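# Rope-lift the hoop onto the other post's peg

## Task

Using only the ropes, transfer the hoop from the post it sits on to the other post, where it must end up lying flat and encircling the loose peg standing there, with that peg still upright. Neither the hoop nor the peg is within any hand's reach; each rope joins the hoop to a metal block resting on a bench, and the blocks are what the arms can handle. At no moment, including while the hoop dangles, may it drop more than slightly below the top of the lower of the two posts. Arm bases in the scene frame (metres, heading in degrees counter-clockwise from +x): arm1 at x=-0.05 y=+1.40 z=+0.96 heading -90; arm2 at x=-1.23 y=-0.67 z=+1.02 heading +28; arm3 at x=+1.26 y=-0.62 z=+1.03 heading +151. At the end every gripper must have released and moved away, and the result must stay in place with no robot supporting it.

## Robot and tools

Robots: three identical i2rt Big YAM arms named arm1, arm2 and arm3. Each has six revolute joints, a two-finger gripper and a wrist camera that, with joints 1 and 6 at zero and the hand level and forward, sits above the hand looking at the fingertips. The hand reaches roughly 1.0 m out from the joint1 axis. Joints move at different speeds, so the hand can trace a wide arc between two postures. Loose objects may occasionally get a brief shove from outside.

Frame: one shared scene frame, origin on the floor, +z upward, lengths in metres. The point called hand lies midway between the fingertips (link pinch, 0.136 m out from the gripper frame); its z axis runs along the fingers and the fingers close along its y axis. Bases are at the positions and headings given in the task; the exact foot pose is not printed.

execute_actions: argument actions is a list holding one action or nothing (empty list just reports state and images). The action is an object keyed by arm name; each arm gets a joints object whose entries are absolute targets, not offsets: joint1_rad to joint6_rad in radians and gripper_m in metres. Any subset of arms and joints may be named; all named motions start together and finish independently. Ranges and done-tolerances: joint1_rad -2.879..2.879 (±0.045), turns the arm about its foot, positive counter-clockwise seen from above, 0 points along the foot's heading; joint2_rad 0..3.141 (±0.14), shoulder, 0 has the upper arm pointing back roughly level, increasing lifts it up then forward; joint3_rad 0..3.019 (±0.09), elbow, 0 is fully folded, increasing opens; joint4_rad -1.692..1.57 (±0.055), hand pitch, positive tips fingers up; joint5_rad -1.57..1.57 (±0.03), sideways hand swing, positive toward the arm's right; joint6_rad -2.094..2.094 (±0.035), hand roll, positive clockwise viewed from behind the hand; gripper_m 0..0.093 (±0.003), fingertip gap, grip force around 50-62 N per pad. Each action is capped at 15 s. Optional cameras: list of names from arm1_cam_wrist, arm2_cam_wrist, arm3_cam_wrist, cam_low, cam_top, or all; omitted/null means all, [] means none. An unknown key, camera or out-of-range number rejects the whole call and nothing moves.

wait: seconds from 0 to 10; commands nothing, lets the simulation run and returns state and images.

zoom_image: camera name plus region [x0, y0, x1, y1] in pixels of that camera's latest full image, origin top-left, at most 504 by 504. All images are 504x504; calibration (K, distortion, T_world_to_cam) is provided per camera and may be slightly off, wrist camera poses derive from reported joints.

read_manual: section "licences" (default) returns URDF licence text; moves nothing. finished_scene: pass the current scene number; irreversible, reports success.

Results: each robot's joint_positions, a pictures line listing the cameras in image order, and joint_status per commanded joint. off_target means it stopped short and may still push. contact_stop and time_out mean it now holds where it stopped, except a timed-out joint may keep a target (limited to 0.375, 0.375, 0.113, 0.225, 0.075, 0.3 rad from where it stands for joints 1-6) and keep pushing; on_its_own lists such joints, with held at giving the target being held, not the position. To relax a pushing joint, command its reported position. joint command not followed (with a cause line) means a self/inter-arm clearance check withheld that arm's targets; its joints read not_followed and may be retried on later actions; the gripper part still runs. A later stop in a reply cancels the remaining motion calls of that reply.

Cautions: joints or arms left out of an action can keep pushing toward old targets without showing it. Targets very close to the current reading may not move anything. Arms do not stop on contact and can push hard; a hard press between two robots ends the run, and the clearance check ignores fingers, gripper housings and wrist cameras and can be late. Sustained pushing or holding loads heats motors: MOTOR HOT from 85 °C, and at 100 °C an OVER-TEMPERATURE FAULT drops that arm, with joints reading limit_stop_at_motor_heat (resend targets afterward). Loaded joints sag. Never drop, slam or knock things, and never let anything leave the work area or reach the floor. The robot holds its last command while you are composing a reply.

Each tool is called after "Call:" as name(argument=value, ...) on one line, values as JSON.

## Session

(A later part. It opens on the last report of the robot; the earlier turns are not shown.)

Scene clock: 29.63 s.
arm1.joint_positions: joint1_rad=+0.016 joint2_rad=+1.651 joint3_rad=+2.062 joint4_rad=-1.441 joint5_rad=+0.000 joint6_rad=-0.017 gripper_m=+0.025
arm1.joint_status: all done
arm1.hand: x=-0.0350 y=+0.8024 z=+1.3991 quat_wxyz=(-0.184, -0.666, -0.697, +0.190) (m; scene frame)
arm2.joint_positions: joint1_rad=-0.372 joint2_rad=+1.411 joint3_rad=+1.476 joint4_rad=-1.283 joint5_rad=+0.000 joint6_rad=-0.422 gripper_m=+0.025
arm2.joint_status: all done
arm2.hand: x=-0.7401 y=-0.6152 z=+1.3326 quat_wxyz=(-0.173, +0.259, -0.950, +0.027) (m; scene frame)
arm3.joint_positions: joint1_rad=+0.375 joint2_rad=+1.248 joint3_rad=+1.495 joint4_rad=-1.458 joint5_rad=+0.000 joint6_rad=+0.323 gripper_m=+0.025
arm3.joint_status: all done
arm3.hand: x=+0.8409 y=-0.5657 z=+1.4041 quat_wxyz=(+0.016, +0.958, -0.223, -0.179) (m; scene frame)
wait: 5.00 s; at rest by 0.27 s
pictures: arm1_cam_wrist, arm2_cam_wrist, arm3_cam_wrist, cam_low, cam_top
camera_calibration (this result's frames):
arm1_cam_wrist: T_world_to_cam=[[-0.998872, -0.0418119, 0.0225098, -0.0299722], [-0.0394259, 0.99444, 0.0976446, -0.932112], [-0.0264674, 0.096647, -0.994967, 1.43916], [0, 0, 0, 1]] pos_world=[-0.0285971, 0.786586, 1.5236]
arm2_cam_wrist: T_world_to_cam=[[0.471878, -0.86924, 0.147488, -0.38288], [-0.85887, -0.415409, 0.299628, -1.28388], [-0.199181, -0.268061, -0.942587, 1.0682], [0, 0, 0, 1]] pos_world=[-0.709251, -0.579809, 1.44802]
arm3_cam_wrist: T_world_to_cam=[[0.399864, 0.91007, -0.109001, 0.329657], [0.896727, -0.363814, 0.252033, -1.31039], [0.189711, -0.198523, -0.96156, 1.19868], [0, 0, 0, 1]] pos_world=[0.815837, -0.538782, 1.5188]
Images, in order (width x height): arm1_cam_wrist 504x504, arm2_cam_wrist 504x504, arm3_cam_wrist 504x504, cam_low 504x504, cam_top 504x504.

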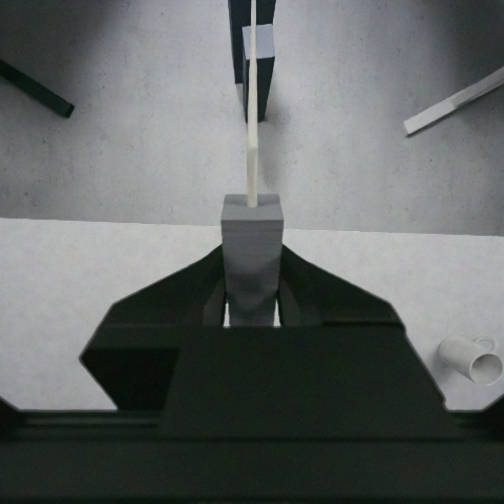

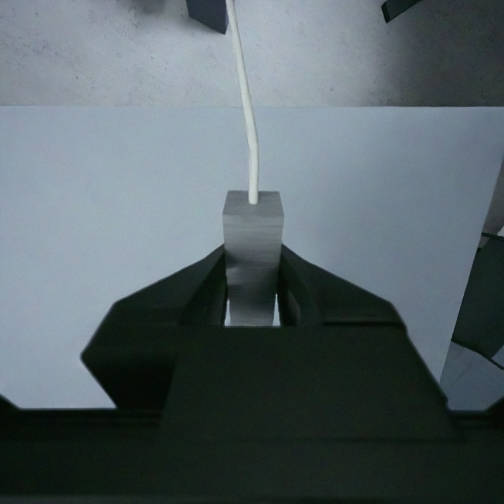

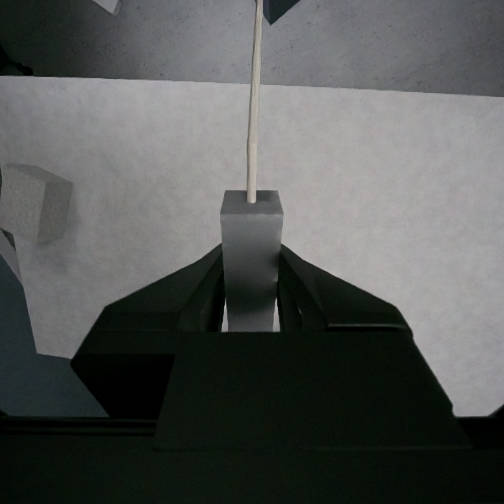

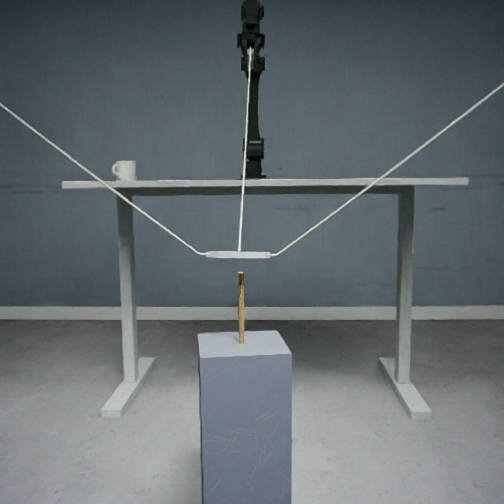

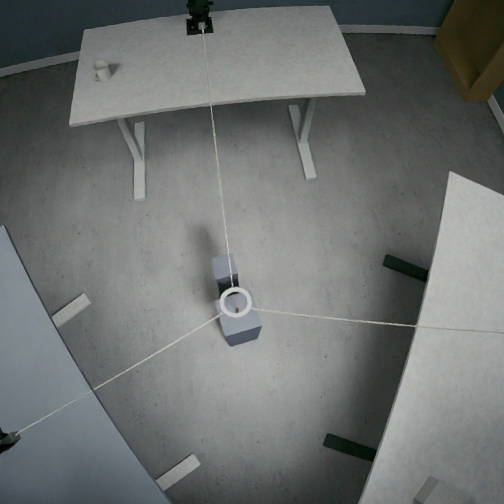

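Call:
execute_actions(actions=[{"arm1":{"joints":{"joint1_rad":0.03,"joint2_rad":1.585,"joint3_rad":1.785,"joint4_rad":-1.132}},"arm2":{"joints":{"joint1_rad":-0.398,"joint2_rad":1.42,"joint3_rad":1.25,"joint4_rad":-0.988}},"arm3":{"joints":{"joint1_rad":0.403,"joint2_rad":1.178,"joint3_rad":1.19,"joint4_rad":-1.172}}}], cameras=["cam_low","cam_top"])

Call:
zoom_image(camera="cam_top", region=[170, 230, 290, 350])

Scene clock: 31.53 s.
arm1.joint_positions: joint1_rad=+0.020 joint2_rad=+1.618 joint3_rad=+1.754 joint4_rad=-1.152 joint5_rad=+0.000 joint6_rad=-0.017 gripper_m=+0.025
arm1.joint_status: all done
arm1.hand: x=-0.0330 y=+0.7843 z=+1.3026 quat_wxyz=(-0.189, -0.664, -0.697, +0.193) (m; scene frame)
arm2.joint_positions: joint1_rad=-0.387 joint2_rad=+1.436 joint3_rad=+1.231 joint4_rad=-1.003 joint5_rad=+0.000 joint6_rad=-0.422 gripper_m=+0.025
arm2.joint_status: all done
arm2.hand: x=-0.7350 y=-0.6222 z=+1.2307 quat_wxyz=(-0.178, +0.252, -0.951, +0.030) (m; scene frame)
arm3.joint_positions: joint1_rad=+0.397 joint2_rad=+1.185 joint3_rad=+1.186 joint4_rad=-1.193 joint5_rad=+0.000 joint6_rad=+0.323 gripper_m=+0.025
arm3.joint_status: all done
arm3.hand: x=+0.8478 y=-0.5756 z=+1.3082 quat_wxyz=(+0.019, +0.959, -0.212, -0.188) (m; scene frame)
pictures: cam_low, cam_top
Images, in order (width x height): cam_low 504x504, cam_top 504x504.

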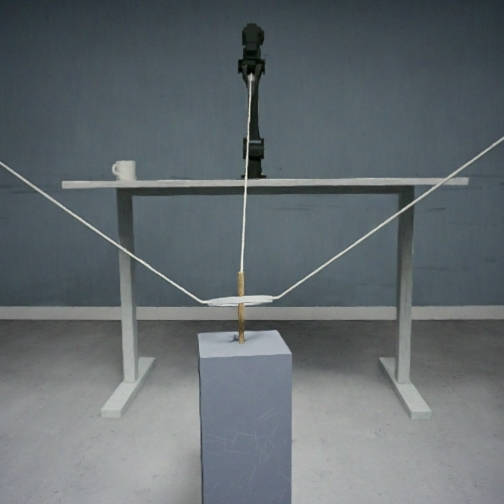

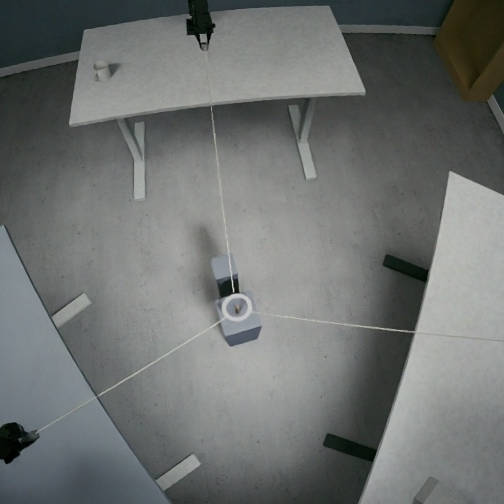

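Region (170, 230, 290, 350) of cam_top's 504x504 image, scaled by 4.200, with more detail than that image has.

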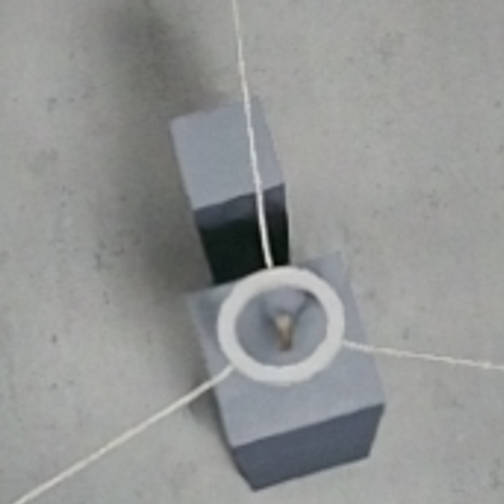

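Call:
execute_actions(actions=[{"arm1":{"joints":{"joint2_rad":1.585,"joint3_rad":1.515,"joint4_rad":-0.862}},"arm2":{"joints":{"joint2_rad":1.50,"joint3_rad":1.075,"joint4_rad":-0.724}},"arm3":{"joints":{"joint2_rad":1.22,"joint3_rad":0.972,"joint4_rad":-0.92}}}], cameras=["cam_low","cam_top"])

Scene clock: 33.40 s.
arm1.joint_positions: joint1_rad=+0.020 joint2_rad=+1.608 joint3_rad=+1.486 joint4_rad=-0.884 joint5_rad=+0.000 joint6_rad=-0.017 gripper_m=+0.025
arm1.joint_status: all done
arm1.hand: x=-0.0341 y=+0.7861 z=+1.2065 quat_wxyz=(-0.192, -0.663, -0.696, +0.197) (m; scene frame)
arm2.joint_positions: joint1_rad=-0.387 joint2_rad=+1.518 joint3_rad=+1.049 joint4_rad=-0.742 joint5_rad=+0.000 joint6_rad=-0.422 gripper_m=+0.025
arm2.joint_status: all done
arm2.hand: x=-0.7372 y=-0.6226 z=+1.1332 quat_wxyz=(-0.177, +0.252, -0.951, +0.029) (m; scene frame)
arm3.joint_positions: joint1_rad=+0.397 joint2_rad=+1.226 joint3_rad=+0.966 joint4_rad=-0.942 joint5_rad=+0.000 joint6_rad=+0.323 gripper_m=+0.025
arm3.joint_status: all done
arm3.hand: x=+0.8471 y=-0.5754 z=+1.2118 quat_wxyz=(+0.019, +0.960, -0.212, -0.183) (m; scene frame)
pictures: cam_low, cam_top
Images, in order (width x height): cam_low 504x504, cam_top 504x504.

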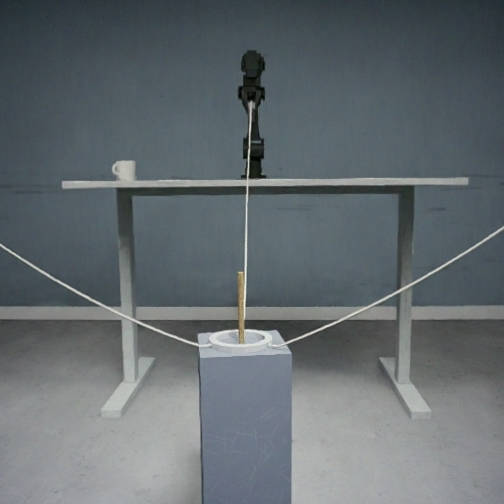

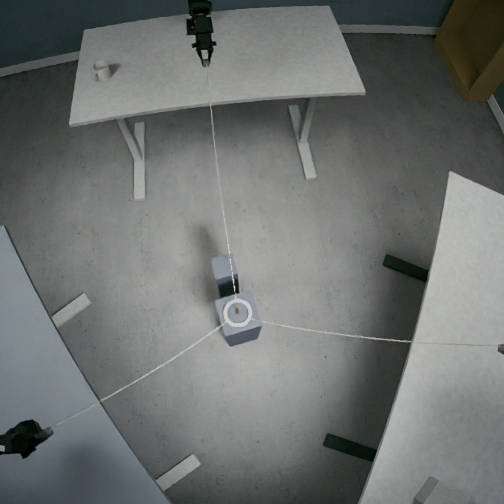

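Call:
execute_actions(actions=[{"arm1":{"joints":{"joint2_rad":1.945,"joint3_rad":1.54,"joint4_rad":-1.065}},"arm2":{"joints":{"joint2_rad":2.0,"joint3_rad":1.46,"joint4_rad":-0.945}},"arm3":{"joints":{"joint2_rad":2.07,"joint3_rad":1.535,"joint4_rad":-0.91}}}], cameras=[])

Scene clock: 35.97 s.
arm1.joint_positions: joint1_rad=+0.021 joint2_rad=+1.974 joint3_rad=+1.504 joint4_rad=-1.060 joint5_rad=-0.001 joint6_rad=-0.017 gripper_m=+0.025
arm1.joint_status: all done
arm1.hand: x=-0.0372 y=+0.8187 z=+0.9880 quat_wxyz=(-0.008, -0.690, -0.723, +0.015) (m; scene frame)
arm2.joint_positions: joint1_rad=-0.387 joint2_rad=+2.020 joint3_rad=+1.414 joint4_rad=-0.937 joint5_rad=+0.000 joint6_rad=-0.422 gripper_m=+0.025
arm2.joint_status: all done
arm2.hand: x=-0.6663 y=-0.6159 z=+1.0023 quat_wxyz=(-0.014, +0.256, -0.967, +0.003) (m; scene frame)
arm3.joint_positions: joint1_rad=+0.397 joint2_rad=+2.095 joint3_rad=+1.481 joint4_rad=-0.916 joint5_rad=+0.000 joint6_rad=+0.323 gripper_m=+0.025
arm3.joint_status: all done
arm3.hand: x=+0.6711 y=-0.5552 z=+0.9883 quat_wxyz=(+0.002, +0.976, -0.216, -0.021) (m; scene frame)
pictures: none
No camera images: the call's "cameras" was empty. Leave "cameras" out to get every camera's image.

Call:
execute_actions(actions=[{"arm1":{"joints":{"joint2_rad":2.004}},"arm2":{"joints":{"joint2_rad":2.066}},"arm3":{"joints":{"joint2_rad":2.15}}}], cameras=[])

Scene clock: 37.07 s.
arm1.joint_positions: joint1_rad=+0.021 joint2_rad=+2.012 joint3_rad=+1.504 joint4_rad=-1.060 joint5_rad=-0.001 joint6_rad=-0.017 gripper_m=+0.025
arm1.joint_status: all done
arm1.hand: x=-0.0375 y=+0.8231 z=+0.9669 quat_wxyz=(+0.005, -0.690, -0.723, +0.002) (m; scene frame)
arm2.joint_positions: joint1_rad=-0.387 joint2_rad=+2.062 joint3_rad=+1.418 joint4_rad=-0.937 joint5_rad=+0.000 joint6_rad=-0.422 gripper_m=+0.025
arm2.joint_status: all done
arm2.hand: x=-0.6714 y=-0.6164 z=+0.9805 quat_wxyz=(+0.005, +0.256, -0.967, -0.001) (m; scene frame)
arm3.joint_positions: joint1_rad=+0.397 joint2_rad=+2.137 joint3_rad=+1.481 joint4_rad=-0.916 joint5_rad=+0.000 joint6_rad=+0.323 gripper_m=+0.025
arm3.joint_status: all done
arm3.hand: x=+0.6787 y=-0.5561 z=+0.9648 quat_wxyz=(+0.000, +0.976, -0.216, +0.000) (m; scene frame)
pictures: none
No camera images: the call's "cameras" was empty. Leave "cameras" out to get every camera's image.

Call:
execute_actions(actions=[{"arm1":{"joints":{"gripper_m":0.07}},"arm2":{"joints":{"gripper_m":0.07}},"arm3":{"joints":{"gripper_m":0.07}}}], cameras=[])

Call:
execute_actions(actions=[{"arm1":{"joints":{"joint2_rad":1.7}},"arm2":{"joints":{"joint2_rad":1.75}},"arm3":{"joints":{"joint2_rad":1.8}}}], cameras=["cam_low","cam_top"])

Scene clock: 38.10 s.
arm1.joint_positions: joint1_rad=+0.021 joint2_rad=+2.012 joint3_rad=+1.504 joint4_rad=-1.060 joint5_rad=-0.001 joint6_rad=-0.017 gripper_m=+0.070
arm1.joint_status: all done
arm1.hand: x=-0.0375 y=+0.8231 z=+0.9669 quat_wxyz=(+0.005, -0.691, -0.723, +0.002) (m; scene frame)
arm2.joint_positions: joint1_rad=-0.387 joint2_rad=+2.062 joint3_rad=+1.419 joint4_rad=-0.937 joint5_rad=+0.000 joint6_rad=-0.422 gripper_m=+0.070
arm2.joint_status: all done
arm2.hand: x=-0.6709 y=-0.6164 z=+0.9808 quat_wxyz=(+0.005, +0.256, -0.967, +0.000) (m; scene frame)
arm3.joint_positions: joint1_rad=+0.397 joint2_rad=+2.137 joint3_rad=+1.481 joint4_rad=-0.916 joint5_rad=+0.000 joint6_rad=+0.324 gripper_m=+0.070
arm3.joint_status: all done
arm3.hand: x=+0.6787 y=-0.5561 z=+0.9648 quat_wxyz=(+0.000, +0.976, -0.216, +0.000) (m; scene frame)
pictures: none
No camera images: the call's "cameras" was empty. Leave "cameras" out to get every camera's image.

Scene clock: 39.47 s.
arm1.joint_positions: joint1_rad=+0.021 joint2_rad=+1.704 joint3_rad=+1.516 joint4_rad=-1.060 joint5_rad=-0.001 joint6_rad=-0.017 gripper_m=+0.070
arm1.joint_status: all done
arm1.hand: x=-0.0351 y=+0.8085 z=+1.1467 quat_wxyz=(-0.108, -0.681, -0.715, +0.114) (m; scene frame)
arm2.joint_positions: joint1_rad=-0.387 joint2_rad=+1.742 joint3_rad=+1.446 joint4_rad=-0.937 joint5_rad=+0.000 joint6_rad=-0.422 gripper_m=+0.070
arm2.joint_status: all done
arm2.hand: x=-0.6349 y=-0.6128 z=+1.1718 quat_wxyz=(-0.165, +0.252, -0.953, +0.028) (m; scene frame)
arm3.joint_positions: joint1_rad=+0.397 joint2_rad=+1.778 joint3_rad=+1.511 joint4_rad=-0.916 joint5_rad=+0.000 joint6_rad=+0.324 gripper_m=+0.070
arm3.joint_status: all done
arm3.hand: x=+0.6362 y=-0.5515 z=+1.1887 quat_wxyz=(+0.020, +0.958, -0.212, -0.193) (m; scene frame)
pictures: cam_low, cam_top
Images, in order (width x height): cam_low 504x504, cam_top 504x504.

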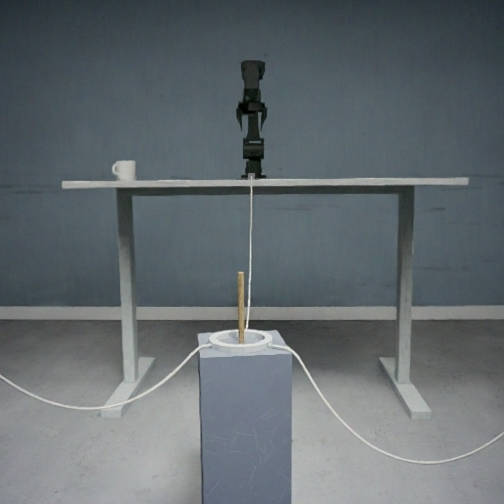

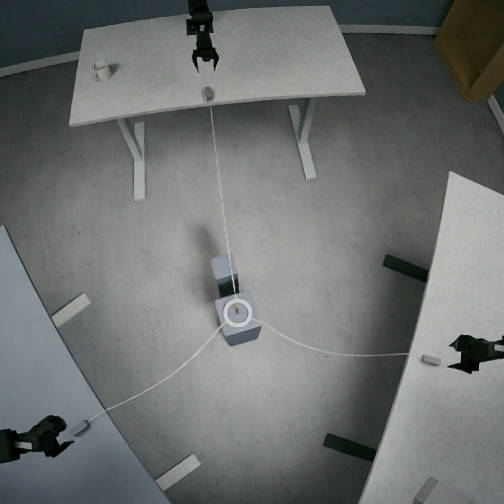

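Call:
finished_scene(scene=2)

The scene is finished: the task was done.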